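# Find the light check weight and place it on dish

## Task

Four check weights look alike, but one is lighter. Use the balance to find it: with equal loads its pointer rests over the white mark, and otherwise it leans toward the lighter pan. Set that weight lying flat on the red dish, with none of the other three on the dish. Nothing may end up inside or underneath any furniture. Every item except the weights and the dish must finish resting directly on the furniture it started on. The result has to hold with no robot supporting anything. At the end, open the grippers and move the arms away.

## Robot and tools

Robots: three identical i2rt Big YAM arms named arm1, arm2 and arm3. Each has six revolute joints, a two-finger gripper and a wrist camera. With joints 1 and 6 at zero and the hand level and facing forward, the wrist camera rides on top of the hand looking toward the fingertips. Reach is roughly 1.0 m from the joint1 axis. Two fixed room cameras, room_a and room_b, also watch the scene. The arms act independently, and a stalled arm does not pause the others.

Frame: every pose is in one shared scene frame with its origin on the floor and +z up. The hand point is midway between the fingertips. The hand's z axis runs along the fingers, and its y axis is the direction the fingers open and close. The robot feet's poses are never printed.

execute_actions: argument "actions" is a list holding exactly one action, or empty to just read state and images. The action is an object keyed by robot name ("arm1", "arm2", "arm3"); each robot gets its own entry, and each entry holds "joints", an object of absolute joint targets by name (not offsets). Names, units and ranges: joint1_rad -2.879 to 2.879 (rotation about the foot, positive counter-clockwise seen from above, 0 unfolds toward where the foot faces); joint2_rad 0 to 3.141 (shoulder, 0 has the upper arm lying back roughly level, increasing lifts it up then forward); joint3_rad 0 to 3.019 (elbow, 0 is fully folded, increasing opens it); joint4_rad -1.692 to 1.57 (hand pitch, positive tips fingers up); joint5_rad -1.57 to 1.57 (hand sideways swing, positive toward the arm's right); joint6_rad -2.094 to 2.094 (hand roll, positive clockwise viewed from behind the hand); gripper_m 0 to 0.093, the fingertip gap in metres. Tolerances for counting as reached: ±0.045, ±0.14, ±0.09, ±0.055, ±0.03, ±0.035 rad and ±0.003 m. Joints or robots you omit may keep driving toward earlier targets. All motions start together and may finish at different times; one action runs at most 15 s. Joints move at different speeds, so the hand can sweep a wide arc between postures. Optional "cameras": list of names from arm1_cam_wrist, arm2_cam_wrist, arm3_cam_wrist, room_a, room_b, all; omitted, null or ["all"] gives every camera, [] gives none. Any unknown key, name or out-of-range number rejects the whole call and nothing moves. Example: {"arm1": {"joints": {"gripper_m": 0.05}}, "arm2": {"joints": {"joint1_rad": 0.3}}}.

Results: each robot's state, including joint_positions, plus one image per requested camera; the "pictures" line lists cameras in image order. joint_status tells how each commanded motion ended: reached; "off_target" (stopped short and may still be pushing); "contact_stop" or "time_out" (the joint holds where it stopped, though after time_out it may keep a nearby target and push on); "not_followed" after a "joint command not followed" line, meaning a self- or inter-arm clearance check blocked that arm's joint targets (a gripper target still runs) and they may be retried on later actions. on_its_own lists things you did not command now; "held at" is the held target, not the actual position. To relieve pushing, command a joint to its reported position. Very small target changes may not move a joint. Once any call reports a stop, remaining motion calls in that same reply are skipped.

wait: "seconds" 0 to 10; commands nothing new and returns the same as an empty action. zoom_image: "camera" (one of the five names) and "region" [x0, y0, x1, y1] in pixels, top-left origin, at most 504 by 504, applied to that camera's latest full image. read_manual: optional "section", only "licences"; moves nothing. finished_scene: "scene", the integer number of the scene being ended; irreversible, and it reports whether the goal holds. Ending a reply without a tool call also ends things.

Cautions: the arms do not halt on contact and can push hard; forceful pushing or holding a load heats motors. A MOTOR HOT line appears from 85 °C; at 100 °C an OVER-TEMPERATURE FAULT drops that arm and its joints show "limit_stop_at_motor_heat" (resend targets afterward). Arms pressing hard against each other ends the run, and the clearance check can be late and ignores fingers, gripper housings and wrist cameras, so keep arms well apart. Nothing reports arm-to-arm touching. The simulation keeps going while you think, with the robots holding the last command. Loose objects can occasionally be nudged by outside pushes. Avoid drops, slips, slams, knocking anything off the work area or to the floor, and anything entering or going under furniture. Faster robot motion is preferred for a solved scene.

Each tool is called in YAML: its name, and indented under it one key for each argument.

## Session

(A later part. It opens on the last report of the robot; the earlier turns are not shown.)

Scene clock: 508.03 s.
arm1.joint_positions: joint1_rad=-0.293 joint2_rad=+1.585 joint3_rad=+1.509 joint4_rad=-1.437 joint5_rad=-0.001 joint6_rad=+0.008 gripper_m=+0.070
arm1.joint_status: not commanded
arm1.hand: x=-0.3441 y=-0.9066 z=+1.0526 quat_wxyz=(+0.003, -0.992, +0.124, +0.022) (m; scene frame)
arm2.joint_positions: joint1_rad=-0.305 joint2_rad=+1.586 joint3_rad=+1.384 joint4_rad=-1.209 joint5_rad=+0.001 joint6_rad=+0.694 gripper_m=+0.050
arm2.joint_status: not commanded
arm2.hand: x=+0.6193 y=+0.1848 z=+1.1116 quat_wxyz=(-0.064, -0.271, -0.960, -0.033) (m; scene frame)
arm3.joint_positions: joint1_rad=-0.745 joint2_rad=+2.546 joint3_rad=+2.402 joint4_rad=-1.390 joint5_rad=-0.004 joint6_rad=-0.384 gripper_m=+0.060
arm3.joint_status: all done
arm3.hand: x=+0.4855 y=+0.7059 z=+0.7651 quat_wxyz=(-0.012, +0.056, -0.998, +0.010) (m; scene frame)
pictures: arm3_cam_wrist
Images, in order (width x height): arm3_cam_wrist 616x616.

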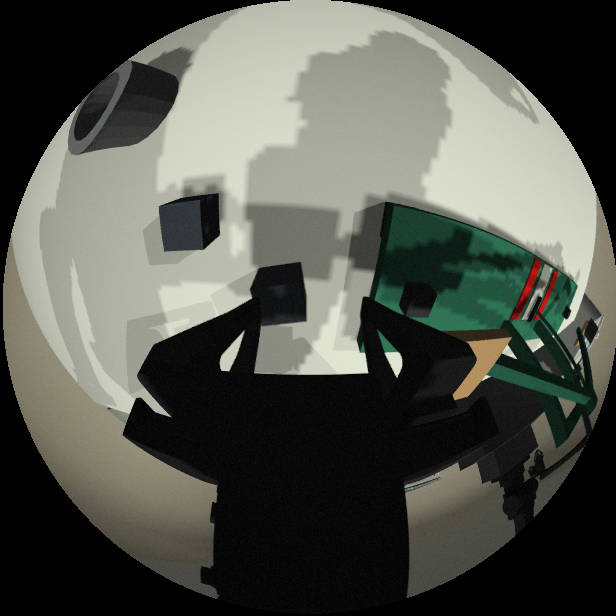

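execute_actions:
  actions:
    - {"arm3":{"joints":{"joint2_rad":2.47}}}
  cameras: []

execute_actions:
  actions:
    - {"arm3":{"joints":{"joint1_rad":-0.705}}}
  cameras: []

execute_actions:
  actions:
    - {"arm3":{"joints":{"joint2_rad":2.58}}}
  cameras: ["arm3_cam_wrist"]

execute_actions:
  actions:
    - {"arm3":{"joints":{"gripper_m":0.02}}}
  cameras: ["arm3_cam_wrist"]

Scene clock: 510.60 s.
arm1.joint_positions: joint1_rad=-0.293 joint2_rad=+1.585 joint3_rad=+1.509 joint4_rad=-1.437 joint5_rad=-0.001 joint6_rad=+0.008 gripper_m=+0.070
arm1.joint_status: not commanded
arm1.hand: x=-0.3441 y=-0.9066 z=+1.0526 quat_wxyz=(+0.003, -0.992, +0.124, +0.022) (m; scene frame)
arm2.joint_positions: joint1_rad=-0.305 joint2_rad=+1.586 joint3_rad=+1.384 joint4_rad=-1.209 joint5_rad=+0.001 joint6_rad=+0.694 gripper_m=+0.050
arm2.joint_status: not commanded
arm2.hand: x=+0.6193 y=+0.1848 z=+1.1116 quat_wxyz=(-0.064, -0.271, -0.960, -0.033) (m; scene frame)
arm3.joint_positions: joint1_rad=-0.731 joint2_rad=+2.480 joint3_rad=+2.402 joint4_rad=-1.400 joint5_rad=-0.007 joint6_rad=-0.384 gripper_m=+0.060
arm3.joint_status: all done
arm3.hand: x=+0.4944 y=+0.7160 z=+0.8140 quat_wxyz=(-0.040, +0.063, -0.997, +0.017) (m; scene frame)
pictures: none
No camera images: the call's "cameras" was empty. Leave "cameras" out to get every camera's image.

Scene clock: 511.37 s.
arm1.joint_positions: joint1_rad=-0.293 joint2_rad=+1.585 joint3_rad=+1.509 joint4_rad=-1.437 joint5_rad=-0.001 joint6_rad=+0.008 gripper_m=+0.070
arm1.joint_status: not commanded
arm1.hand: x=-0.3441 y=-0.9066 z=+1.0526 quat_wxyz=(+0.003, -0.992, +0.124, +0.022) (m; scene frame)
arm2.joint_positions: joint1_rad=-0.305 joint2_rad=+1.586 joint3_rad=+1.384 joint4_rad=-1.209 joint5_rad=+0.001 joint6_rad=+0.694 gripper_m=+0.050
arm2.joint_status: not commanded
arm2.hand: x=+0.6193 y=+0.1848 z=+1.1116 quat_wxyz=(-0.064, -0.271, -0.960, -0.033) (m; scene frame)
arm3.joint_positions: joint1_rad=-0.707 joint2_rad=+2.480 joint3_rad=+2.402 joint4_rad=-1.400 joint5_rad=-0.003 joint6_rad=-0.392 gripper_m=+0.060
arm3.joint_status: all done
arm3.hand: x=+0.4988 y=+0.7337 z=+0.8137 quat_wxyz=(-0.039, +0.080, -0.996, +0.019) (m; scene frame)
pictures: none
No camera images: the call's "cameras" was empty. Leave "cameras" out to get every camera's image.

Scene clock: 512.77 s.
arm1.joint_positions: joint1_rad=-0.293 joint2_rad=+1.585 joint3_rad=+1.509 joint4_rad=-1.437 joint5_rad=-0.001 joint6_rad=+0.008 gripper_m=+0.070
arm1.joint_status: not commanded
arm1.hand: x=-0.3441 y=-0.9066 z=+1.0526 quat_wxyz=(+0.003, -0.992, +0.124, +0.022) (m; scene frame)
arm2.joint_positions: joint1_rad=-0.305 joint2_rad=+1.586 joint3_rad=+1.384 joint4_rad=-1.209 joint5_rad=+0.001 joint6_rad=+0.694 gripper_m=+0.050
arm2.joint_status: not commanded
arm2.hand: x=+0.6193 y=+0.1848 z=+1.1116 quat_wxyz=(-0.064, -0.271, -0.960, -0.033) (m; scene frame)
arm3.joint_positions: joint1_rad=-0.707 joint2_rad=+2.585 joint3_rad=+2.402 joint4_rad=-1.400 joint5_rad=-0.003 joint6_rad=-0.392 gripper_m=+0.060
arm3.joint_status: all done
arm3.hand: x=+0.4841 y=+0.7359 z=+0.7359 quat_wxyz=(+0.011, +0.079, -0.997, +0.003) (m; scene frame)
pictures: arm3_cam_wrist
Images, in order (width x height): arm3_cam_wrist 616x616.

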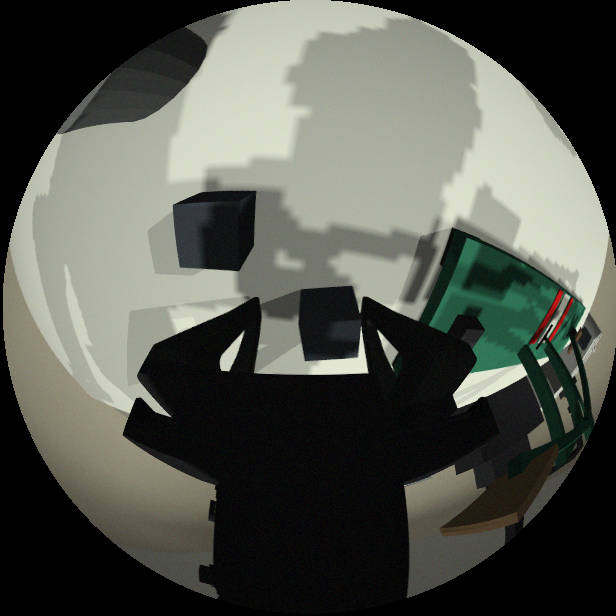

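Scene clock: 513.47 s.
arm1.joint_positions: joint1_rad=-0.293 joint2_rad=+1.585 joint3_rad=+1.509 joint4_rad=-1.437 joint5_rad=-0.001 joint6_rad=+0.008 gripper_m=+0.070
arm1.joint_status: not commanded
arm1.hand: x=-0.3441 y=-0.9066 z=+1.0526 quat_wxyz=(+0.003, -0.992, +0.124, +0.022) (m; scene frame)
arm2.joint_positions: joint1_rad=-0.305 joint2_rad=+1.586 joint3_rad=+1.384 joint4_rad=-1.209 joint5_rad=+0.001 joint6_rad=+0.694 gripper_m=+0.050
arm2.joint_status: not commanded
arm2.hand: x=+0.6193 y=+0.1848 z=+1.1116 quat_wxyz=(-0.064, -0.271, -0.960, -0.033) (m; scene frame)
arm3.joint_positions: joint1_rad=-0.707 joint2_rad=+2.585 joint3_rad=+2.402 joint4_rad=-1.400 joint5_rad=+0.000 joint6_rad=-0.392 gripper_m=+0.029
arm3.joint_status: gripper_m off_target (ended at +0.029, target +0.020)
arm3.hand: x=+0.4841 y=+0.7356 z=+0.7359 quat_wxyz=(+0.011, +0.080, -0.997, +0.004) (m; scene frame)
pictures: arm3_cam_wrist
Images, in order (width x height): arm3_cam_wrist 616x616.

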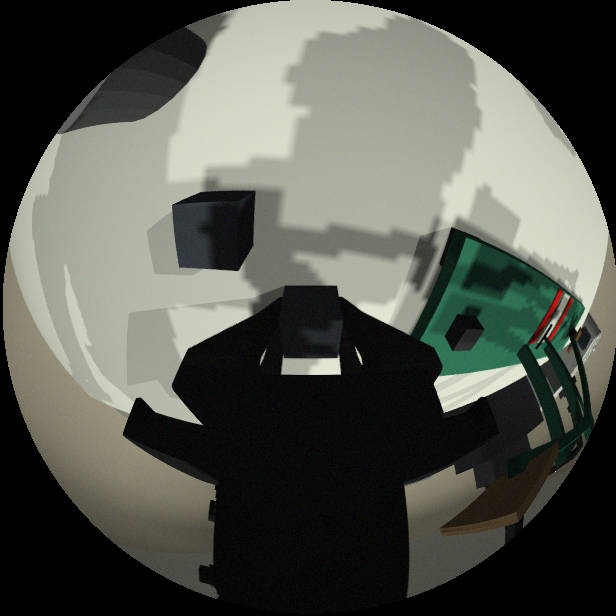

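Good grip. Lift above pan.

execute_actions:
  actions:
    - {"arm3":{"joints":{"joint2_rad":2.3,"joint6_rad":0}}}
  cameras: []

execute_actions:
  actions:
    - {"arm3":{"joints":{"joint1_rad":-0.83,"joint4_rad":-1.33}}}
  cameras: ["arm3_cam_wrist"]

Scene clock: 516.43 s.
arm1.joint_positions: joint1_rad=-0.293 joint2_rad=+1.585 joint3_rad=+1.509 joint4_rad=-1.437 joint5_rad=-0.001 joint6_rad=+0.008 gripper_m=+0.070
arm1.joint_status: not commanded
arm1.hand: x=-0.3441 y=-0.9066 z=+1.0526 quat_wxyz=(+0.003, -0.992, +0.124, +0.022) (m; scene frame)
arm2.joint_positions: joint1_rad=-0.305 joint2_rad=+1.586 joint3_rad=+1.384 joint4_rad=-1.209 joint5_rad=+0.001 joint6_rad=+0.694 gripper_m=+0.050
arm2.joint_status: not commanded
arm2.hand: x=+0.6193 y=+0.1848 z=+1.1116 quat_wxyz=(-0.064, -0.271, -0.960, -0.033) (m; scene frame)
arm3.joint_positions: joint1_rad=-0.707 joint2_rad=+2.304 joint3_rad=+2.402 joint4_rad=-1.400 joint5_rad=+0.000 joint6_rad=-0.008 gripper_m=+0.029
arm3.joint_status: all done
arm3.hand: x=+0.5051 y=+0.7337 z=+0.9454 quat_wxyz=(-0.129, -0.110, -0.985, +0.023) (m; scene frame)
pictures: none
No camera images: the call's "cameras" was empty. Leave "cameras" out to get every camera's image.

Scene clock: 517.80 s.
arm1.joint_positions: joint1_rad=-0.293 joint2_rad=+1.585 joint3_rad=+1.509 joint4_rad=-1.437 joint5_rad=-0.001 joint6_rad=+0.008 gripper_m=+0.070
arm1.joint_status: not commanded
arm1.hand: x=-0.3441 y=-0.9066 z=+1.0526 quat_wxyz=(+0.003, -0.992, +0.124, +0.022) (m; scene frame)
arm2.joint_positions: joint1_rad=-0.305 joint2_rad=+1.586 joint3_rad=+1.384 joint4_rad=-1.209 joint5_rad=+0.001 joint6_rad=+0.694 gripper_m=+0.050
arm2.joint_status: not commanded
arm2.hand: x=+0.6193 y=+0.1848 z=+1.1116 quat_wxyz=(-0.064, -0.271, -0.960, -0.033) (m; scene frame)
arm3.joint_positions: joint1_rad=-0.827 joint2_rad=+2.304 joint3_rad=+2.402 joint4_rad=-1.353 joint5_rad=+0.001 joint6_rad=-0.007 gripper_m=+0.029
arm3.joint_status: all done
arm3.hand: x=+0.4885 y=+0.6408 z=+0.9500 quat_wxyz=(-0.151, -0.169, -0.973, +0.036) (m; scene frame)
pictures: arm3_cam_wrist
Images, in order (width x height): arm3_cam_wrist 616x616.

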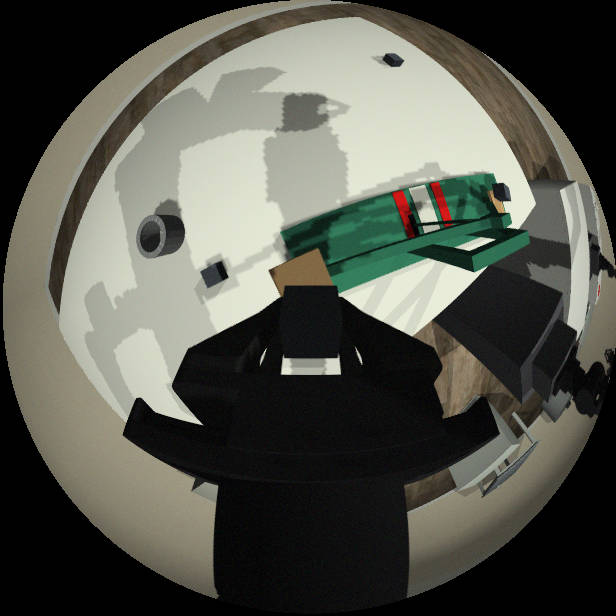

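Descend in steps.

execute_actions:
  actions:
    - {"arm3":{"joints":{"joint2_rad":2.42,"joint4_rad":-1.3}}}
  cameras: ["arm3_cam_wrist"]

Scene clock: 519.90 s.
arm1.joint_positions: joint1_rad=-0.293 joint2_rad=+1.585 joint3_rad=+1.509 joint4_rad=-1.437 joint5_rad=-0.001 joint6_rad=+0.008 gripper_m=+0.070
arm1.joint_status: not commanded
arm1.hand: x=-0.3441 y=-0.9066 z=+1.0526 quat_wxyz=(+0.003, -0.992, +0.124, +0.022) (m; scene frame)
arm2.joint_positions: joint1_rad=-0.305 joint2_rad=+1.586 joint3_rad=+1.384 joint4_rad=-1.209 joint5_rad=+0.001 joint6_rad=+0.694 gripper_m=+0.050
arm2.joint_status: not commanded
arm2.hand: x=+0.6193 y=+0.1848 z=+1.1116 quat_wxyz=(-0.064, -0.271, -0.960, -0.033) (m; scene frame)
arm3.joint_positions: joint1_rad=-0.827 joint2_rad=+2.430 joint3_rad=+2.402 joint4_rad=-1.317 joint5_rad=-0.004 joint6_rad=-0.006 gripper_m=+0.029
arm3.joint_status: all done
arm3.hand: x=+0.4949 y=+0.6378 z=+0.8557 quat_wxyz=(-0.107, -0.171, -0.979, +0.025) (m; scene frame)
pictures: arm3_cam_wrist
Images, in order (width x height): arm3_cam_wrist 616x616.

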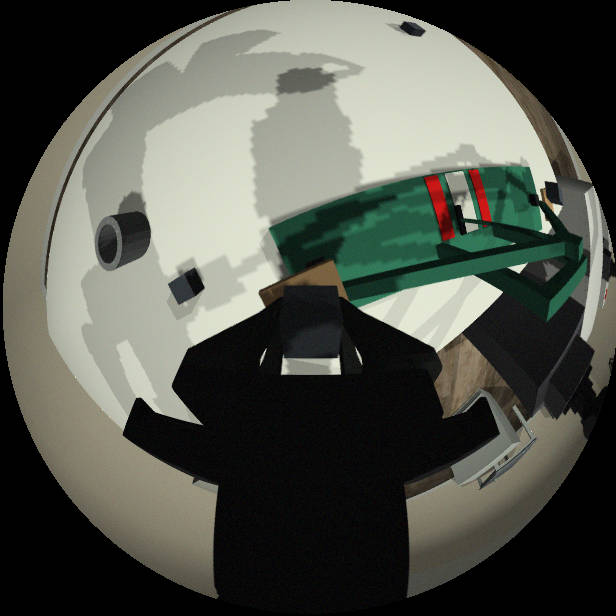

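execute_actions:
  actions:
    - {"arm3":{"joints":{"joint2_rad":2.48,"joint4_rad":-1.28}}}
  cameras: ["arm3_cam_wrist"]

execute_actions:
  actions:
    - {"arm3":{"joints":{"gripper_m":0.055}}}
  cameras: []

execute_actions:
  actions:
    - {"arm3":{"joints":{"joint2_rad":2.25}}}
  cameras: ["arm3_cam_wrist"]

Scene clock: 522.50 s.
arm1.joint_positions: joint1_rad=-0.293 joint2_rad=+1.585 joint3_rad=+1.509 joint4_rad=-1.437 joint5_rad=-0.001 joint6_rad=+0.008 gripper_m=+0.070
arm1.joint_status: not commanded
arm1.hand: x=-0.3441 y=-0.9066 z=+1.0526 quat_wxyz=(+0.003, -0.992, +0.124, +0.022) (m; scene frame)
arm2.joint_positions: joint1_rad=-0.305 joint2_rad=+1.586 joint3_rad=+1.384 joint4_rad=-1.209 joint5_rad=+0.001 joint6_rad=+0.694 gripper_m=+0.050
arm2.joint_status: not commanded
arm2.hand: x=+0.6193 y=+0.1848 z=+1.1116 quat_wxyz=(-0.064, -0.271, -0.960, -0.033) (m; scene frame)
arm3.joint_positions: joint1_rad=-0.830 joint2_rad=+2.449 joint3_rad=+2.402 joint4_rad=-1.296 joint5_rad=+0.002 joint6_rad=-0.006 gripper_m=+0.029
arm3.joint_status: all done
arm3.hand: x=+0.4973 y=+0.6334 z=+0.8425 quat_wxyz=(-0.108, -0.172, -0.979, +0.028) (m; scene frame)
pictures: arm3_cam_wrist
Images, in order (width x height): arm3_cam_wrist 616x616.

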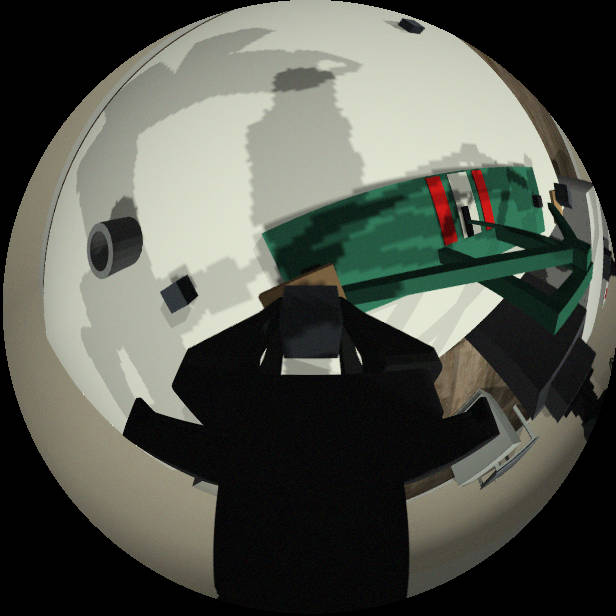

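Scene clock: 523.30 s.
arm1.joint_positions: joint1_rad=-0.293 joint2_rad=+1.585 joint3_rad=+1.509 joint4_rad=-1.437 joint5_rad=-0.001 joint6_rad=+0.008 gripper_m=+0.070
arm1.joint_status: not commanded
arm1.hand: x=-0.3441 y=-0.9066 z=+1.0526 quat_wxyz=(+0.003, -0.992, +0.124, +0.022) (m; scene frame)
arm2.joint_positions: joint1_rad=-0.305 joint2_rad=+1.586 joint3_rad=+1.384 joint4_rad=-1.209 joint5_rad=+0.001 joint6_rad=+0.694 gripper_m=+0.050
arm2.joint_status: not commanded
arm2.hand: x=+0.6193 y=+0.1848 z=+1.1116 quat_wxyz=(-0.064, -0.271, -0.960, -0.033) (m; scene frame)
arm3.joint_positions: joint1_rad=-0.831 joint2_rad=+2.453 joint3_rad=+2.402 joint4_rad=-1.296 joint5_rad=+0.000 joint6_rad=-0.006 gripper_m=+0.055
arm3.joint_status: all done
arm3.hand: x=+0.4967 y=+0.6325 z=+0.8396 quat_wxyz=(-0.106, -0.173, -0.979, +0.028) (m; scene frame)
pictures: none
No camera images: the call's "cameras" was empty. Leave "cameras" out to get every camera's image.

Scene clock: 524.77 s.
arm1.joint_positions: joint1_rad=-0.293 joint2_rad=+1.585 joint3_rad=+1.509 joint4_rad=-1.437 joint5_rad=-0.001 joint6_rad=+0.008 gripper_m=+0.070
arm1.joint_status: not commanded
arm1.hand: x=-0.3441 y=-0.9066 z=+1.0526 quat_wxyz=(+0.003, -0.992, +0.124, +0.022) (m; scene frame)
arm2.joint_positions: joint1_rad=-0.305 joint2_rad=+1.586 joint3_rad=+1.384 joint4_rad=-1.209 joint5_rad=+0.001 joint6_rad=+0.694 gripper_m=+0.050
arm2.joint_status: not commanded
arm2.hand: x=+0.6193 y=+0.1848 z=+1.1116 quat_wxyz=(-0.064, -0.271, -0.960, -0.033) (m; scene frame)
arm3.joint_positions: joint1_rad=-0.831 joint2_rad=+2.234 joint3_rad=+2.402 joint4_rad=-1.296 joint5_rad=+0.000 joint6_rad=-0.006 gripper_m=+0.055
arm3.joint_status: all done
arm3.hand: x=+0.4956 y=+0.6357 z=+1.0086 quat_wxyz=(-0.212, -0.169, -0.961, +0.047) (m; scene frame)
pictures: arm3_cam_wrist
Images, in order (width x height): arm3_cam_wrist 616x616.

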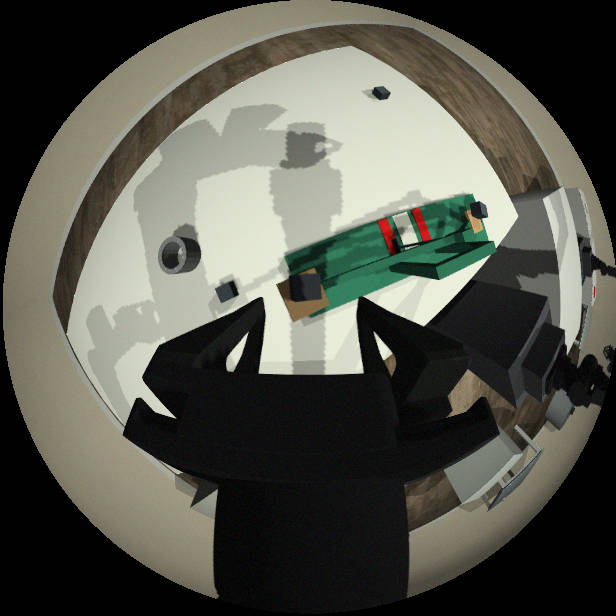

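execute_actions:
  actions:
    - {"arm2":{"joints":{"joint1_rad":0.15,"joint2_rad":1.8,"joint6_rad":0}}}
  cameras: ["arm2_cam_wrist"]

zoom_image:
  camera: "arm2_cam_wrist"
  region: [60, 100, 460, 400]

Scene clock: 527.80 s.
arm1.joint_positions: joint1_rad=-0.293 joint2_rad=+1.585 joint3_rad=+1.509 joint4_rad=-1.437 joint5_rad=-0.001 joint6_rad=+0.008 gripper_m=+0.070
arm1.joint_status: not commanded
arm1.hand: x=-0.3441 y=-0.9066 z=+1.0526 quat_wxyz=(+0.003, -0.992, +0.124, +0.022) (m; scene frame)
arm2.joint_positions: joint1_rad=+0.151 joint2_rad=+1.808 joint3_rad=+1.384 joint4_rad=-1.208 joint5_rad=-0.001 joint6_rad=+0.009 gripper_m=+0.050
arm2.joint_status: all done
arm2.hand: x=+0.5353 y=+0.4008 z=+1.0057 quat_wxyz=(+0.036, +0.291, -0.956, +0.003) (m; scene frame)
arm3.joint_positions: joint1_rad=-0.831 joint2_rad=+2.234 joint3_rad=+2.402 joint4_rad=-1.296 joint5_rad=+0.000 joint6_rad=-0.006 gripper_m=+0.055
arm3.joint_status: not commanded
arm3.hand: x=+0.4956 y=+0.6357 z=+1.0086 quat_wxyz=(-0.212, -0.169, -0.961, +0.047) (m; scene frame)
pictures: arm2_cam_wrist
Images, in order (width x height): arm2_cam_wrist 616x616.

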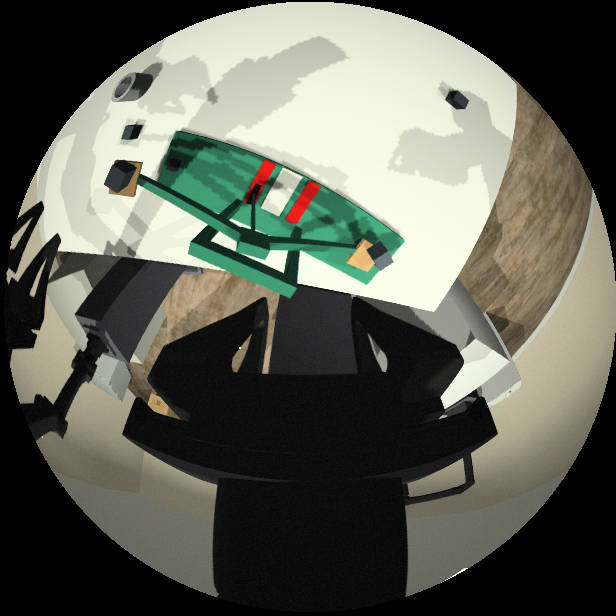

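Region (60, 100, 460, 400) of arm2_cam_wrist's 616x616 image, scaled by 1.260, with more detail than that image has; it fills the top 378 rows of this view, and the rest is white.

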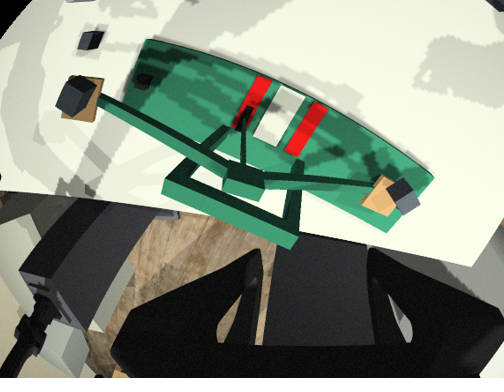

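execute_actions:
  actions:
    - {"arm3":{"joints":{"joint1_rad":-0.2,"joint2_rad":1.9}},"arm2":{"joints":{"joint1_rad":0.45,"joint2_rad":2.0,"joint3_rad":1.5,"joint4_rad":-1.05,"gripper_m":0.065}}}
  cameras: ["arm2_cam_wrist"]

Scene clock: 531.27 s.
arm1.joint_positions: joint1_rad=-0.293 joint2_rad=+1.585 joint3_rad=+1.509 joint4_rad=-1.437 joint5_rad=-0.001 joint6_rad=+0.008 gripper_m=+0.070
arm1.joint_status: not commanded
arm1.hand: x=-0.3441 y=-0.9066 z=+1.0526 quat_wxyz=(+0.003, -0.992, +0.124, +0.022) (m; scene frame)
arm2.joint_positions: joint1_rad=+0.446 joint2_rad=+2.004 joint3_rad=+1.472 joint4_rad=-1.058 joint5_rad=-0.002 joint6_rad=+0.006 gripper_m=+0.065
arm2.joint_status: all done
arm2.hand: x=+0.4681 y=+0.5557 z=+0.9339 quat_wxyz=(+0.015, +0.430, -0.903, -0.003) (m; scene frame)
arm3.joint_positions: joint1_rad=-0.207 joint2_rad=+1.897 joint3_rad=+2.402 joint4_rad=-1.293 joint5_rad=-0.001 joint6_rad=-0.005 gripper_m=+0.055
arm3.joint_status: all done
arm3.hand: x=+0.4479 y=+1.1043 z=+1.2525 quat_wxyz=(-0.373, +0.128, -0.918, -0.045) (m; scene frame)
pictures: arm2_cam_wrist
Images, in order (width x height): arm2_cam_wrist 616x616.

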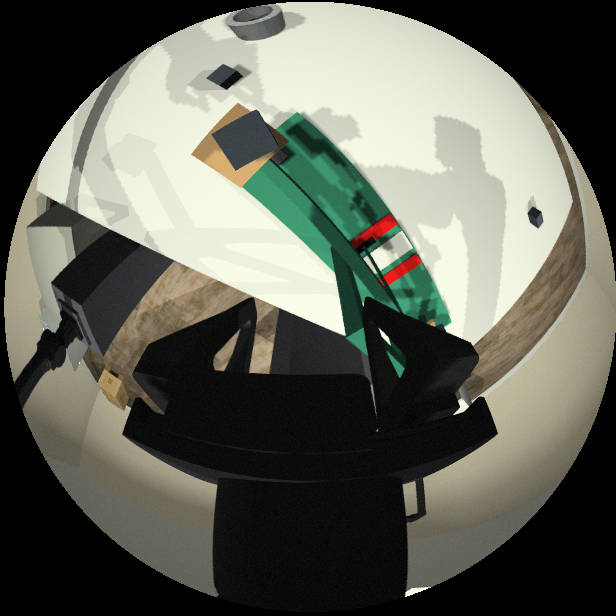

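execute_actions:
  actions:
    - {"arm2":{"joints":{"joint1_rad":0.54,"joint2_rad":2.12,"joint3_rad":1.75,"joint4_rad":-1.15}}}
  cameras: ["arm2_cam_wrist"]

Scene clock: 536.67 s.
arm1.joint_positions: joint1_rad=-0.293 joint2_rad=+1.585 joint3_rad=+1.509 joint4_rad=-1.437 joint5_rad=-0.001 joint6_rad=+0.008 gripper_m=+0.070
arm1.joint_status: not commanded
arm1.hand: x=-0.3441 y=-0.9066 z=+1.0526 quat_wxyz=(+0.003, -0.992, +0.124, +0.022) (m; scene frame)
arm2.joint_positions: joint1_rad=+0.548 joint2_rad=+2.112 joint3_rad=+1.706 joint4_rad=-1.137 joint5_rad=-0.001 joint6_rad=+0.006 gripper_m=+0.065
arm2.joint_status: all done
arm2.hand: x=+0.4573 y=+0.6450 z=+0.9521 quat_wxyz=(-0.006, +0.475, -0.880, -0.014) (m; scene frame)
arm3.joint_positions: joint1_rad=-0.207 joint2_rad=+1.897 joint3_rad=+2.402 joint4_rad=-1.293 joint5_rad=-0.001 joint6_rad=-0.005 gripper_m=+0.055
arm3.joint_status: not commanded
arm3.hand: x=+0.4479 y=+1.1043 z=+1.2525 quat_wxyz=(-0.373, +0.128, -0.918, -0.045) (m; scene frame)
pictures: arm2_cam_wrist
Images, in order (width x height): arm2_cam_wrist 616x616.

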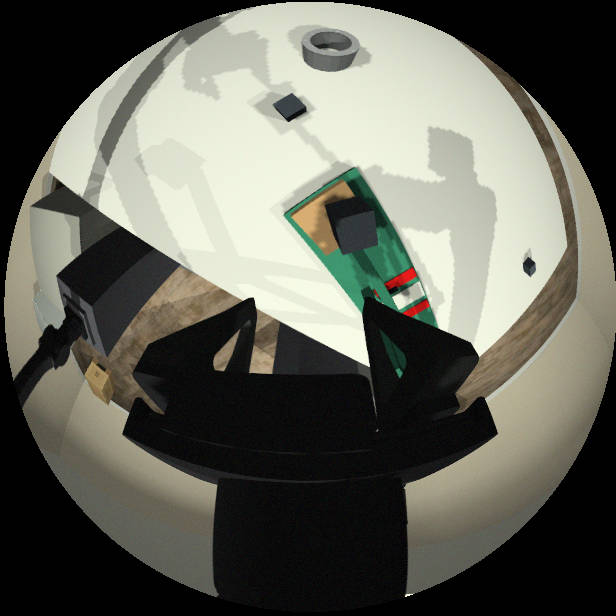

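execute_actions:
  actions:
    - {"arm2":{"joints":{"joint1_rad":0.49,"joint2_rad":2.22,"joint3_rad":1.8,"joint4_rad":-1.13}}}
  cameras: ["arm2_cam_wrist"]

Scene clock: 539.23 s.
arm1.joint_positions: joint1_rad=-0.293 joint2_rad=+1.585 joint3_rad=+1.509 joint4_rad=-1.437 joint5_rad=-0.001 joint6_rad=+0.008 gripper_m=+0.070
arm1.joint_status: not commanded
arm1.hand: x=-0.3441 y=-0.9066 z=+1.0526 quat_wxyz=(+0.003, -0.992, +0.124, +0.022) (m; scene frame)
arm2.joint_positions: joint1_rad=+0.484 joint2_rad=+2.209 joint3_rad=+1.761 joint4_rad=-1.137 joint5_rad=-0.001 joint6_rad=+0.006 gripper_m=+0.065
arm2.joint_status: all done
arm2.hand: x=+0.4960 y=+0.6299 z=+0.9106 quat_wxyz=(+0.012, +0.447, -0.895, -0.003) (m; scene frame)
arm3.joint_positions: joint1_rad=-0.207 joint2_rad=+1.897 joint3_rad=+2.402 joint4_rad=-1.293 joint5_rad=-0.001 joint6_rad=-0.005 gripper_m=+0.055
arm3.joint_status: not commanded
arm3.hand: x=+0.4479 y=+1.1043 z=+1.2525 quat_wxyz=(-0.373, +0.128, -0.918, -0.045) (m; scene frame)
pictures: arm2_cam_wrist
Images, in order (width x height): arm2_cam_wrist 616x616.

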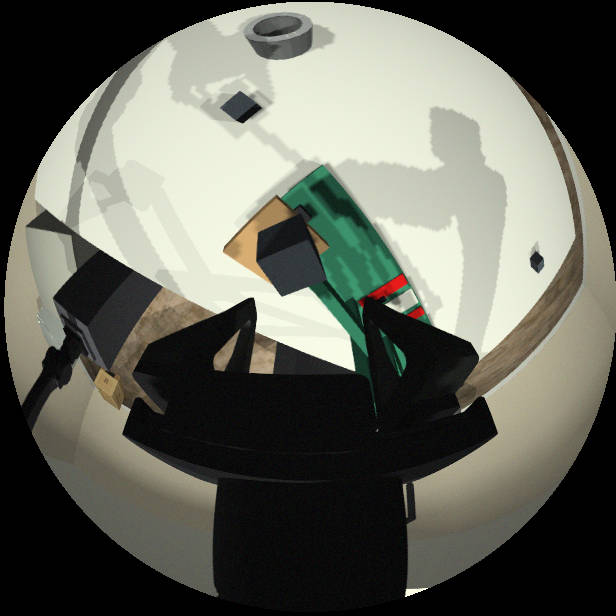

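execute_actions:
  actions:
    - {"arm2":{"joints":{"joint1_rad":0.51,"joint6_rad":-0.4,"gripper_m":0.075}}}
  cameras: []

execute_actions:
  actions:
    - {"arm2":{"joints":{"joint2_rad":2.29}}}
  cameras: ["arm2_cam_wrist"]

Scene clock: 542.23 s.
arm1.joint_positions: joint1_rad=-0.293 joint2_rad=+1.585 joint3_rad=+1.509 joint4_rad=-1.437 joint5_rad=-0.001 joint6_rad=+0.008 gripper_m=+0.070
arm1.joint_status: not commanded
arm1.hand: x=-0.3441 y=-0.9066 z=+1.0526 quat_wxyz=(+0.003, -0.992, +0.124, +0.022) (m; scene frame)
arm2.joint_positions: joint1_rad=+0.505 joint2_rad=+2.209 joint3_rad=+1.761 joint4_rad=-1.137 joint5_rad=-0.001 joint6_rad=-0.391 gripper_m=+0.075
arm2.joint_status: all done
arm2.hand: x=+0.4851 y=+0.6378 z=+0.9109 quat_wxyz=(+0.011, +0.623, -0.782, -0.006) (m; scene frame)
arm3.joint_positions: joint1_rad=-0.207 joint2_rad=+1.897 joint3_rad=+2.402 joint4_rad=-1.293 joint5_rad=-0.001 joint6_rad=-0.005 gripper_m=+0.055
arm3.joint_status: not commanded
arm3.hand: x=+0.4479 y=+1.1043 z=+1.2525 quat_wxyz=(-0.373, +0.128, -0.918, -0.045) (m; scene frame)
pictures: none
No camera images: the call's "cameras" was empty. Leave "cameras" out to get every camera's image.

Scene clock: 543.30 s.
arm1.joint_positions: joint1_rad=-0.293 joint2_rad=+1.585 joint3_rad=+1.509 joint4_rad=-1.437 joint5_rad=-0.001 joint6_rad=+0.008 gripper_m=+0.070
arm1.joint_status: not commanded
arm1.hand: x=-0.3441 y=-0.9066 z=+1.0526 quat_wxyz=(+0.003, -0.992, +0.124, +0.022) (m; scene frame)
arm2.joint_positions: joint1_rad=+0.505 joint2_rad=+2.278 joint3_rad=+1.761 joint4_rad=-1.137 joint5_rad=-0.001 joint6_rad=-0.392 gripper_m=+0.075
arm2.joint_status: all done
arm2.hand: x=+0.4776 y=+0.6286 z=+0.8684 quat_wxyz=(+0.045, +0.622, -0.781, +0.004) (m; scene frame)
arm3.joint_positions: joint1_rad=-0.207 joint2_rad=+1.897 joint3_rad=+2.402 joint4_rad=-1.293 joint5_rad=-0.001 joint6_rad=-0.005 gripper_m=+0.055
arm3.joint_status: not commanded
arm3.hand: x=+0.4479 y=+1.1043 z=+1.2525 quat_wxyz=(-0.373, +0.128, -0.918, -0.045) (m; scene frame)
pictures: arm2_cam_wrist
Images, in order (width x height): arm2_cam_wrist 616x616.

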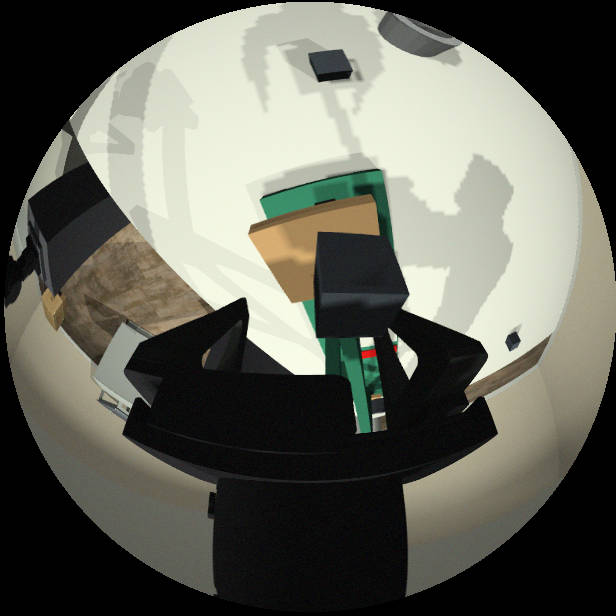

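execute_actions:
  actions:
    - {"arm2":{"joints":{"joint2_rad":2.2}}}
  cameras: []

execute_actions:
  actions:
    - {"arm2":{"joints":{"joint1_rad":0.465,"joint4_rad":-1.07}}}
  cameras: []

execute_actions:
  actions:
    - {"arm2":{"joints":{"joint2_rad":2.3}}}
  cameras: ["arm2_cam_wrist"]

Scene clock: 546.33 s.
arm1.joint_positions: joint1_rad=-0.293 joint2_rad=+1.585 joint3_rad=+1.509 joint4_rad=-1.437 joint5_rad=-0.001 joint6_rad=+0.008 gripper_m=+0.070
arm1.joint_status: not commanded
arm1.hand: x=-0.3441 y=-0.9066 z=+1.0526 quat_wxyz=(+0.003, -0.992, +0.124, +0.022) (m; scene frame)
arm2.joint_positions: joint1_rad=+0.505 joint2_rad=+2.189 joint3_rad=+1.761 joint4_rad=-1.137 joint5_rad=-0.001 joint6_rad=-0.392 gripper_m=+0.075
arm2.joint_status: all done
arm2.hand: x=+0.4870 y=+0.6401 z=+0.9237 quat_wxyz=(+0.002, +0.623, -0.782, -0.009) (m; scene frame)
arm3.joint_positions: joint1_rad=-0.207 joint2_rad=+1.897 joint3_rad=+2.402 joint4_rad=-1.293 joint5_rad=-0.001 joint6_rad=-0.005 gripper_m=+0.055
arm3.joint_status: not commanded
arm3.hand: x=+0.4479 y=+1.1043 z=+1.2525 quat_wxyz=(-0.373, +0.128, -0.918, -0.045) (m; scene frame)
pictures: none
No camera images: the call's "cameras" was empty. Leave "cameras" out to get every camera's image.

Scene clock: 547.13 s.
arm1.joint_positions: joint1_rad=-0.293 joint2_rad=+1.585 joint3_rad=+1.509 joint4_rad=-1.437 joint5_rad=-0.001 joint6_rad=+0.008 gripper_m=+0.070
arm1.joint_status: not commanded
arm1.hand: x=-0.3441 y=-0.9066 z=+1.0526 quat_wxyz=(+0.003, -0.992, +0.124, +0.022) (m; scene frame)
arm2.joint_positions: joint1_rad=+0.465 joint2_rad=+2.189 joint3_rad=+1.761 joint4_rad=-1.084 joint5_rad=-0.001 joint6_rad=-0.392 gripper_m=+0.075
arm2.joint_status: all done
arm2.hand: x=+0.5157 y=+0.6351 z=+0.9236 quat_wxyz=(-0.024, +0.607, -0.794, -0.015) (m; scene frame)
arm3.joint_positions: joint1_rad=-0.207 joint2_rad=+1.897 joint3_rad=+2.402 joint4_rad=-1.293 joint5_rad=-0.001 joint6_rad=-0.005 gripper_m=+0.055
arm3.joint_status: not commanded
arm3.hand: x=+0.4479 y=+1.1043 z=+1.2525 quat_wxyz=(-0.373, +0.128, -0.918, -0.045) (m; scene frame)
pictures: none
No camera images: the call's "cameras" was empty. Leave "cameras" out to get every camera's image.

Scene clock: 548.63 s.
arm1.joint_positions: joint1_rad=-0.293 joint2_rad=+1.585 joint3_rad=+1.509 joint4_rad=-1.437 joint5_rad=-0.001 joint6_rad=+0.008 gripper_m=+0.070
arm1.joint_status: not commanded
arm1.hand: x=-0.3441 y=-0.9066 z=+1.0526 quat_wxyz=(+0.003, -0.992, +0.124, +0.022) (m; scene frame)
arm2.joint_positions: joint1_rad=+0.465 joint2_rad=+2.286 joint3_rad=+1.764 joint4_rad=-1.079 joint5_rad=-0.003 joint6_rad=-0.393 gripper_m=+0.075
arm2.joint_status: all done
arm2.hand: x=+0.5061 y=+0.6251 z=+0.8634 quat_wxyz=(+0.019, +0.608, -0.794, -0.005) (m; scene frame)
arm3.joint_positions: joint1_rad=-0.207 joint2_rad=+1.897 joint3_rad=+2.402 joint4_rad=-1.293 joint5_rad=-0.001 joint6_rad=-0.005 gripper_m=+0.055
arm3.joint_status: not commanded
arm3.hand: x=+0.4479 y=+1.1043 z=+1.2525 quat_wxyz=(-0.373, +0.128, -0.918, -0.045) (m; scene frame)
pictures: arm2_cam_wrist
Images, in order (width x height): arm2_cam_wrist 616x616.

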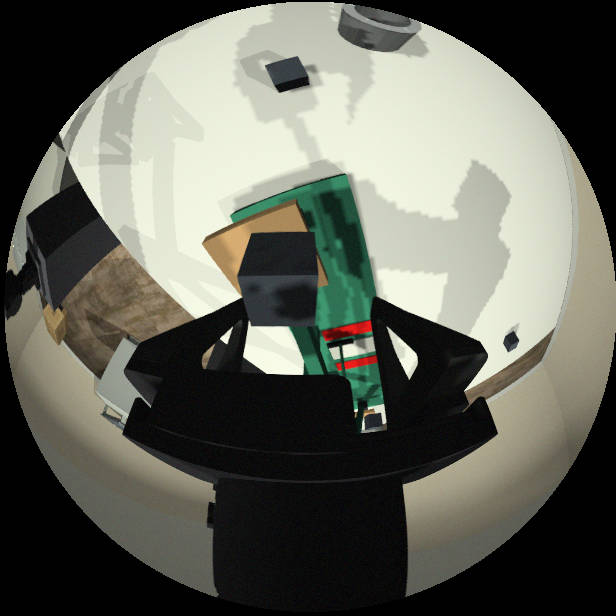

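execute_actions:
  actions:
    - {"arm2":{"joints":{"joint1_rad":0.49,"joint2_rad":2.15,"joint4_rad":-1.02}}}
  cameras: ["arm2_cam_wrist"]

execute_actions:
  actions:
    - {"arm2":{"joints":{"joint2_rad":2.31}}}
  cameras: ["arm2_cam_wrist"]

Scene clock: 555.37 s.
arm1.joint_positions: joint1_rad=-0.293 joint2_rad=+1.585 joint3_rad=+1.509 joint4_rad=-1.437 joint5_rad=-0.001 joint6_rad=+0.008 gripper_m=+0.070
arm1.joint_status: not commanded
arm1.hand: x=-0.3441 y=-0.9066 z=+1.0526 quat_wxyz=(+0.003, -0.992, +0.124, +0.022) (m; scene frame)
arm2.joint_positions: joint1_rad=+0.484 joint2_rad=+2.125 joint3_rad=+1.767 joint4_rad=-1.032 joint5_rad=-0.003 joint6_rad=-0.394 gripper_m=+0.075
arm2.joint_status: all done
arm2.hand: x=+0.5192 y=+0.6605 z=+0.9687 quat_wxyz=(-0.083, +0.613, -0.785, -0.033) (m; scene frame)
arm3.joint_positions: joint1_rad=-0.207 joint2_rad=+1.897 joint3_rad=+2.402 joint4_rad=-1.293 joint5_rad=-0.001 joint6_rad=-0.005 gripper_m=+0.055
arm3.joint_status: not commanded
arm3.hand: x=+0.4479 y=+1.1043 z=+1.2525 quat_wxyz=(-0.373, +0.128, -0.918, -0.045) (m; scene frame)
pictures: arm2_cam_wrist
Images, in order (width x height): arm2_cam_wrist 616x616.

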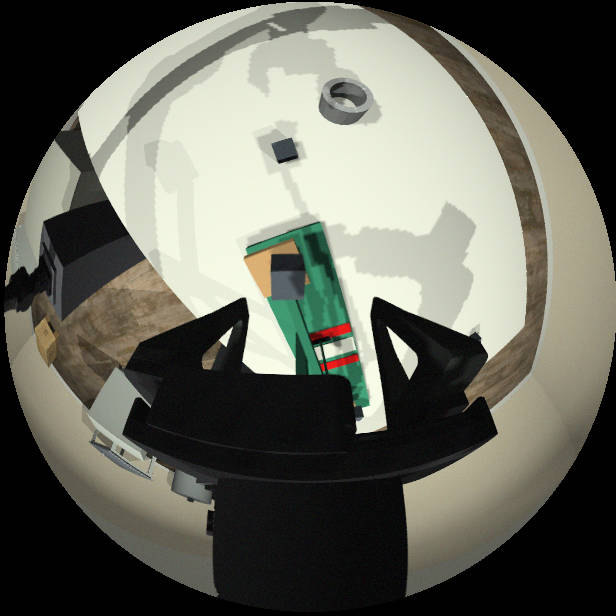

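Scene clock: 556.37 s.
arm1.joint_positions: joint1_rad=-0.293 joint2_rad=+1.585 joint3_rad=+1.509 joint4_rad=-1.437 joint5_rad=-0.001 joint6_rad=+0.008 gripper_m=+0.070
arm1.joint_status: not commanded
arm1.hand: x=-0.3441 y=-0.9066 z=+1.0526 quat_wxyz=(+0.003, -0.992, +0.124, +0.022) (m; scene frame)
arm2.joint_positions: joint1_rad=+0.485 joint2_rad=+2.311 joint3_rad=+1.770 joint4_rad=-1.026 joint5_rad=-0.003 joint6_rad=-0.393 gripper_m=+0.075
arm2.joint_status: all done
arm2.hand: x=+0.5022 y=+0.6413 z=+0.8498 quat_wxyz=(+0.003, +0.615, -0.788, -0.009) (m; scene frame)
arm3.joint_positions: joint1_rad=-0.207 joint2_rad=+1.897 joint3_rad=+2.402 joint4_rad=-1.293 joint5_rad=-0.001 joint6_rad=-0.005 gripper_m=+0.055
arm3.joint_status: not commanded
arm3.hand: x=+0.4479 y=+1.1043 z=+1.2525 quat_wxyz=(-0.373, +0.128, -0.918, -0.045) (m; scene frame)
pictures: arm2_cam_wrist
Images, in order (width x height): arm2_cam_wrist 616x616.

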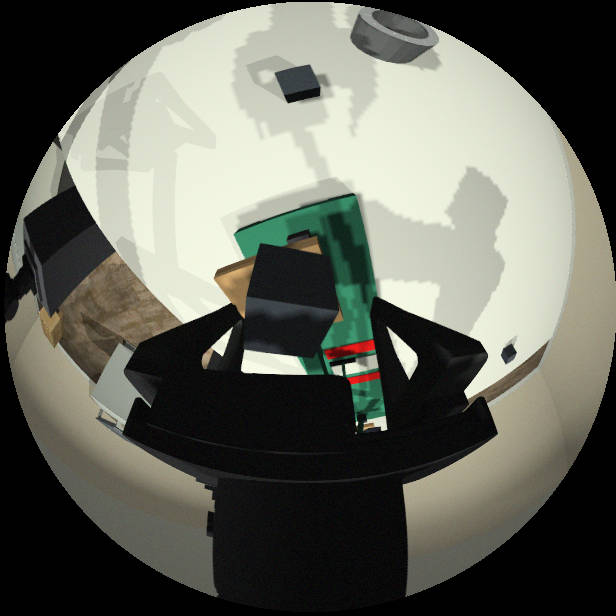

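Between fingers; close.

execute_actions:
  actions:
    - {"arm2":{"joints":{"gripper_m":0.02}}}
  cameras: ["arm2_cam_wrist"]

execute_actions:
  actions:
    - {"arm2":{"joints":{"joint2_rad":1.7}}}
  cameras: ["arm2_cam_wrist"]

Scene clock: 558.13 s.
arm1.joint_positions: joint1_rad=-0.293 joint2_rad=+1.585 joint3_rad=+1.509 joint4_rad=-1.437 joint5_rad=-0.001 joint6_rad=+0.008 gripper_m=+0.070
arm1.joint_status: not commanded
arm1.hand: x=-0.3441 y=-0.9066 z=+1.0526 quat_wxyz=(+0.003, -0.992, +0.124, +0.022) (m; scene frame)
arm2.joint_positions: joint1_rad=+0.503 joint2_rad=+2.310 joint3_rad=+1.770 joint4_rad=-1.036 joint5_rad=-0.001 joint6_rad=-0.405 gripper_m=+0.047
arm2.joint_status: gripper_m off_target (ended at +0.047, target +0.020)
arm2.hand: x=+0.4915 y=+0.6466 z=+0.8507 quat_wxyz=(+0.006, +0.627, -0.779, -0.007) (m; scene frame)
arm3.joint_positions: joint1_rad=-0.207 joint2_rad=+1.897 joint3_rad=+2.402 joint4_rad=-1.293 joint5_rad=-0.001 joint6_rad=-0.005 gripper_m=+0.055
arm3.joint_status: not commanded
arm3.hand: x=+0.4479 y=+1.1043 z=+1.2525 quat_wxyz=(-0.373, +0.128, -0.918, -0.045) (m; scene frame)
pictures: arm2_cam_wrist
Images, in order (width x height): arm2_cam_wrist 616x616.

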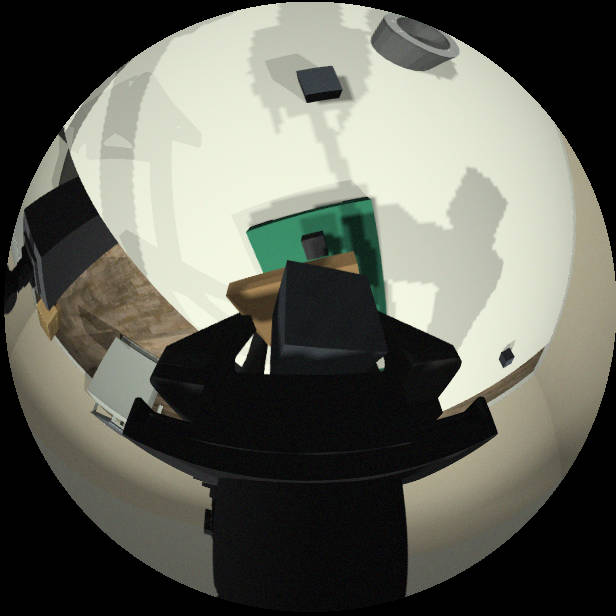

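Scene clock: 559.77 s.
arm1.joint_positions: joint1_rad=-0.293 joint2_rad=+1.585 joint3_rad=+1.509 joint4_rad=-1.437 joint5_rad=-0.001 joint6_rad=+0.008 gripper_m=+0.070
arm1.joint_status: not commanded
arm1.hand: x=-0.3441 y=-0.9066 z=+1.0526 quat_wxyz=(+0.003, -0.992, +0.124, +0.022) (m; scene frame)
arm2.joint_positions: joint1_rad=+0.498 joint2_rad=+1.769 joint3_rad=+1.698 joint4_rad=-1.032 joint5_rad=-0.011 joint6_rad=-0.408 gripper_m=+0.047
arm2.joint_status: all done
arm2.hand: x=+0.4985 y=+0.6445 z=+1.1695 quat_wxyz=(-0.218, +0.609, -0.759, -0.074) (m; scene frame)
arm3.joint_positions: joint1_rad=-0.207 joint2_rad=+1.897 joint3_rad=+2.402 joint4_rad=-1.293 joint5_rad=-0.001 joint6_rad=-0.005 gripper_m=+0.055
arm3.joint_status: not commanded
arm3.hand: x=+0.4479 y=+1.1043 z=+1.2525 quat_wxyz=(-0.373, +0.128, -0.918, -0.045) (m; scene frame)
pictures: arm2_cam_wrist
Images, in order (width x height): arm2_cam_wrist 616x616.

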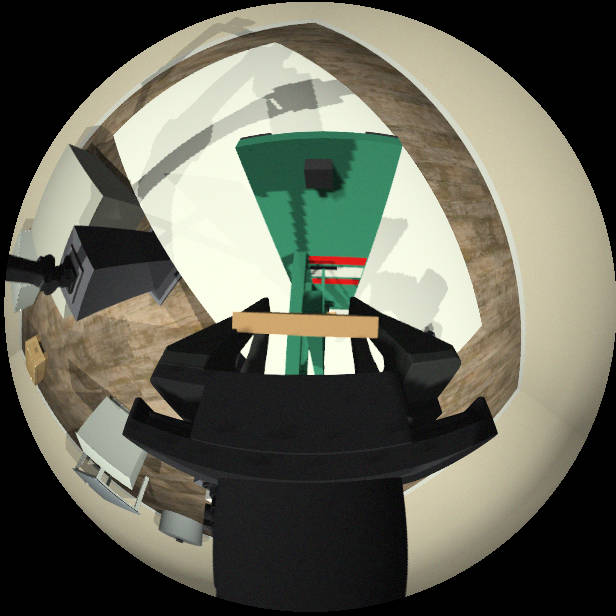

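execute_actions:
  actions: []
  cameras: ["room_a","room_b"]

Scene clock: 560.37 s.
arm1.joint_positions: joint1_rad=-0.293 joint2_rad=+1.585 joint3_rad=+1.509 joint4_rad=-1.437 joint5_rad=-0.001 joint6_rad=+0.008 gripper_m=+0.070
arm1.joint_status: not commanded
arm1.hand: x=-0.3441 y=-0.9066 z=+1.0526 quat_wxyz=(+0.003, -0.992, +0.124, +0.022) (m; scene frame)
arm2.joint_positions: joint1_rad=+0.498 joint2_rad=+1.769 joint3_rad=+1.698 joint4_rad=-1.032 joint5_rad=-0.011 joint6_rad=-0.408 gripper_m=+0.047
arm2.joint_status: all done
arm2.hand: x=+0.4985 y=+0.6445 z=+1.1695 quat_wxyz=(-0.218, +0.609, -0.759, -0.074) (m; scene frame)
arm3.joint_positions: joint1_rad=-0.207 joint2_rad=+1.897 joint3_rad=+2.402 joint4_rad=-1.293 joint5_rad=-0.001 joint6_rad=-0.005 gripper_m=+0.055
arm3.joint_status: not commanded
arm3.hand: x=+0.4479 y=+1.1043 z=+1.2525 quat_wxyz=(-0.373, +0.128, -0.918, -0.045) (m; scene frame)
pictures: room_a, room_b
Images, in order (width x height): room_a 896x504, room_b 896x504.

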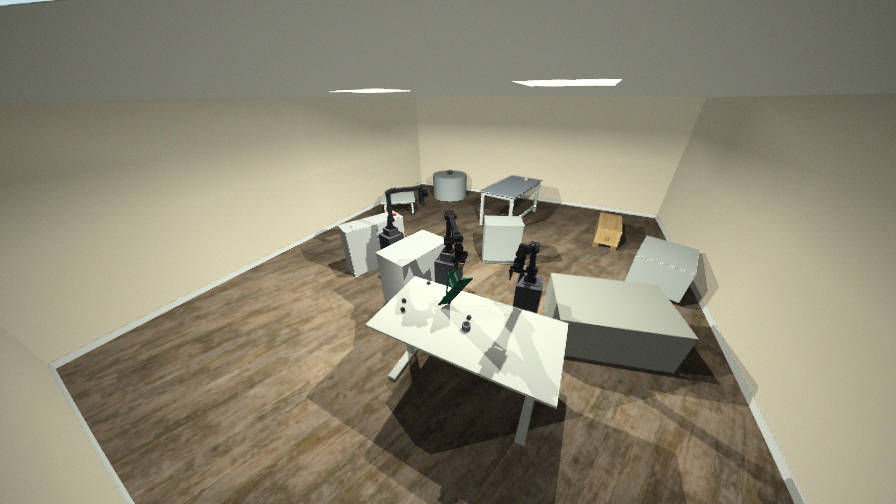

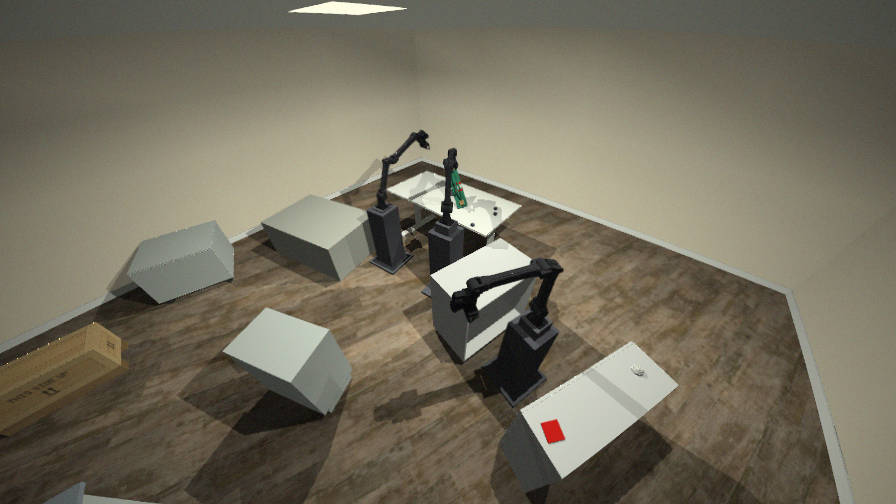

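execute_actions:
  actions:
    - {"arm2":{"joints":{"joint2_rad":2.0}}}
  cameras: ["room_a","room_b","arm2_cam_wrist"]

zoom_image:
  camera: "room_a"
  region: [360,200,600,380]

zoom_image:
  camera: "room_b"
  region: [360,130,560,260]

Scene clock: 563.90 s.
arm1.joint_positions: joint1_rad=-0.293 joint2_rad=+1.585 joint3_rad=+1.509 joint4_rad=-1.437 joint5_rad=-0.001 joint6_rad=+0.008 gripper_m=+0.070
arm1.joint_status: not commanded
arm1.hand: x=-0.3441 y=-0.9066 z=+1.0526 quat_wxyz=(+0.003, -0.992, +0.124, +0.022) (m; scene frame)
arm2.joint_positions: joint1_rad=+0.523 joint2_rad=+1.953 joint3_rad=+1.830 joint4_rad=-0.979 joint5_rad=-0.014 joint6_rad=-0.409 gripper_m=+0.046
arm2.joint_status: all done
arm2.hand: x=+0.5189 y=+0.7052 z=+1.1184 quat_wxyz=(-0.218, +0.619, -0.751, -0.078) (m; scene frame)
arm3.joint_positions: joint1_rad=-0.207 joint2_rad=+1.897 joint3_rad=+2.402 joint4_rad=-1.293 joint5_rad=-0.001 joint6_rad=-0.005 gripper_m=+0.055
arm3.joint_status: not commanded
arm3.hand: x=+0.4479 y=+1.1043 z=+1.2525 quat_wxyz=(-0.373, +0.128, -0.918, -0.045) (m; scene frame)
pictures: arm2_cam_wrist, room_a, room_b
Images, in order (width x height): arm2_cam_wrist 616x616, room_a 896x504, room_b 896x504.

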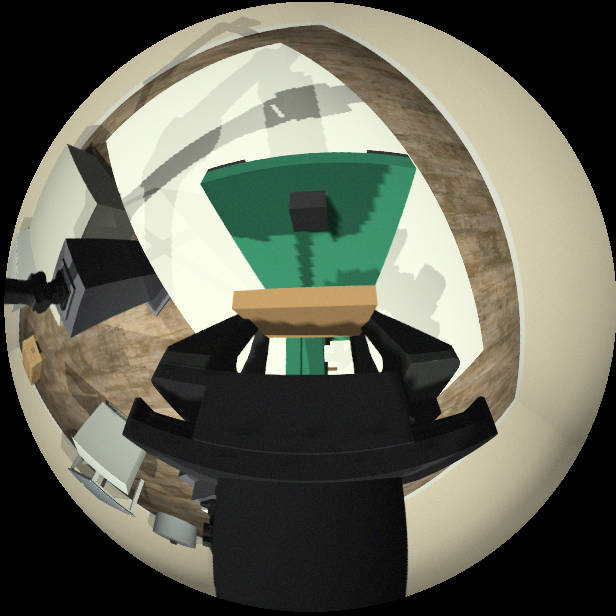

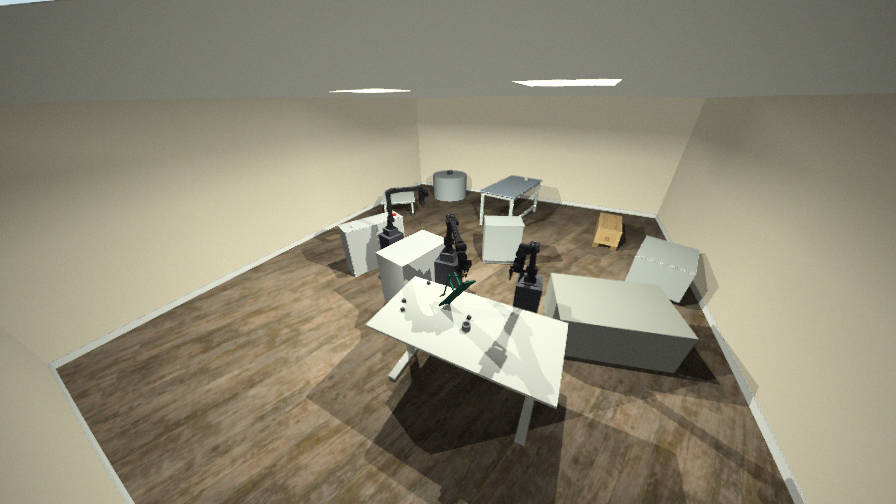

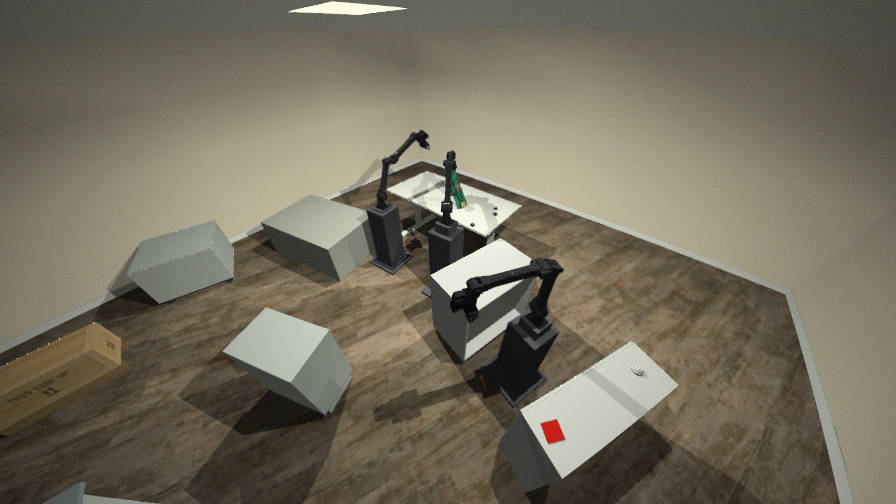

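Region (360, 200, 600, 380) of room_a's 896x504 image, scaled by 2.100, with more detail than that image has; it fills the top 378 rows of this view, and the rest is white.

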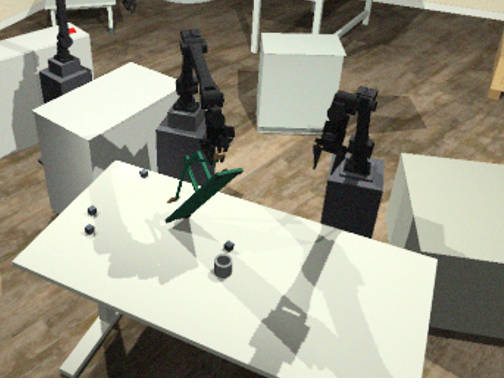

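Region (360, 130, 560, 260) of room_b's 896x504 image, scaled by 2.520, with more detail than that image has; it fills the top 328 rows of this view, and the rest is white.

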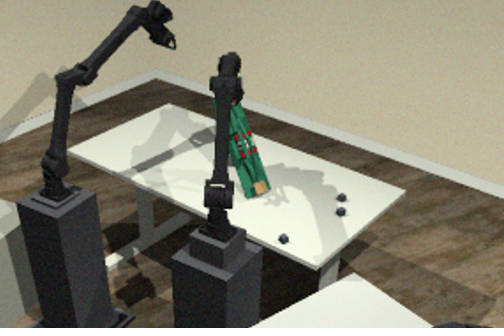

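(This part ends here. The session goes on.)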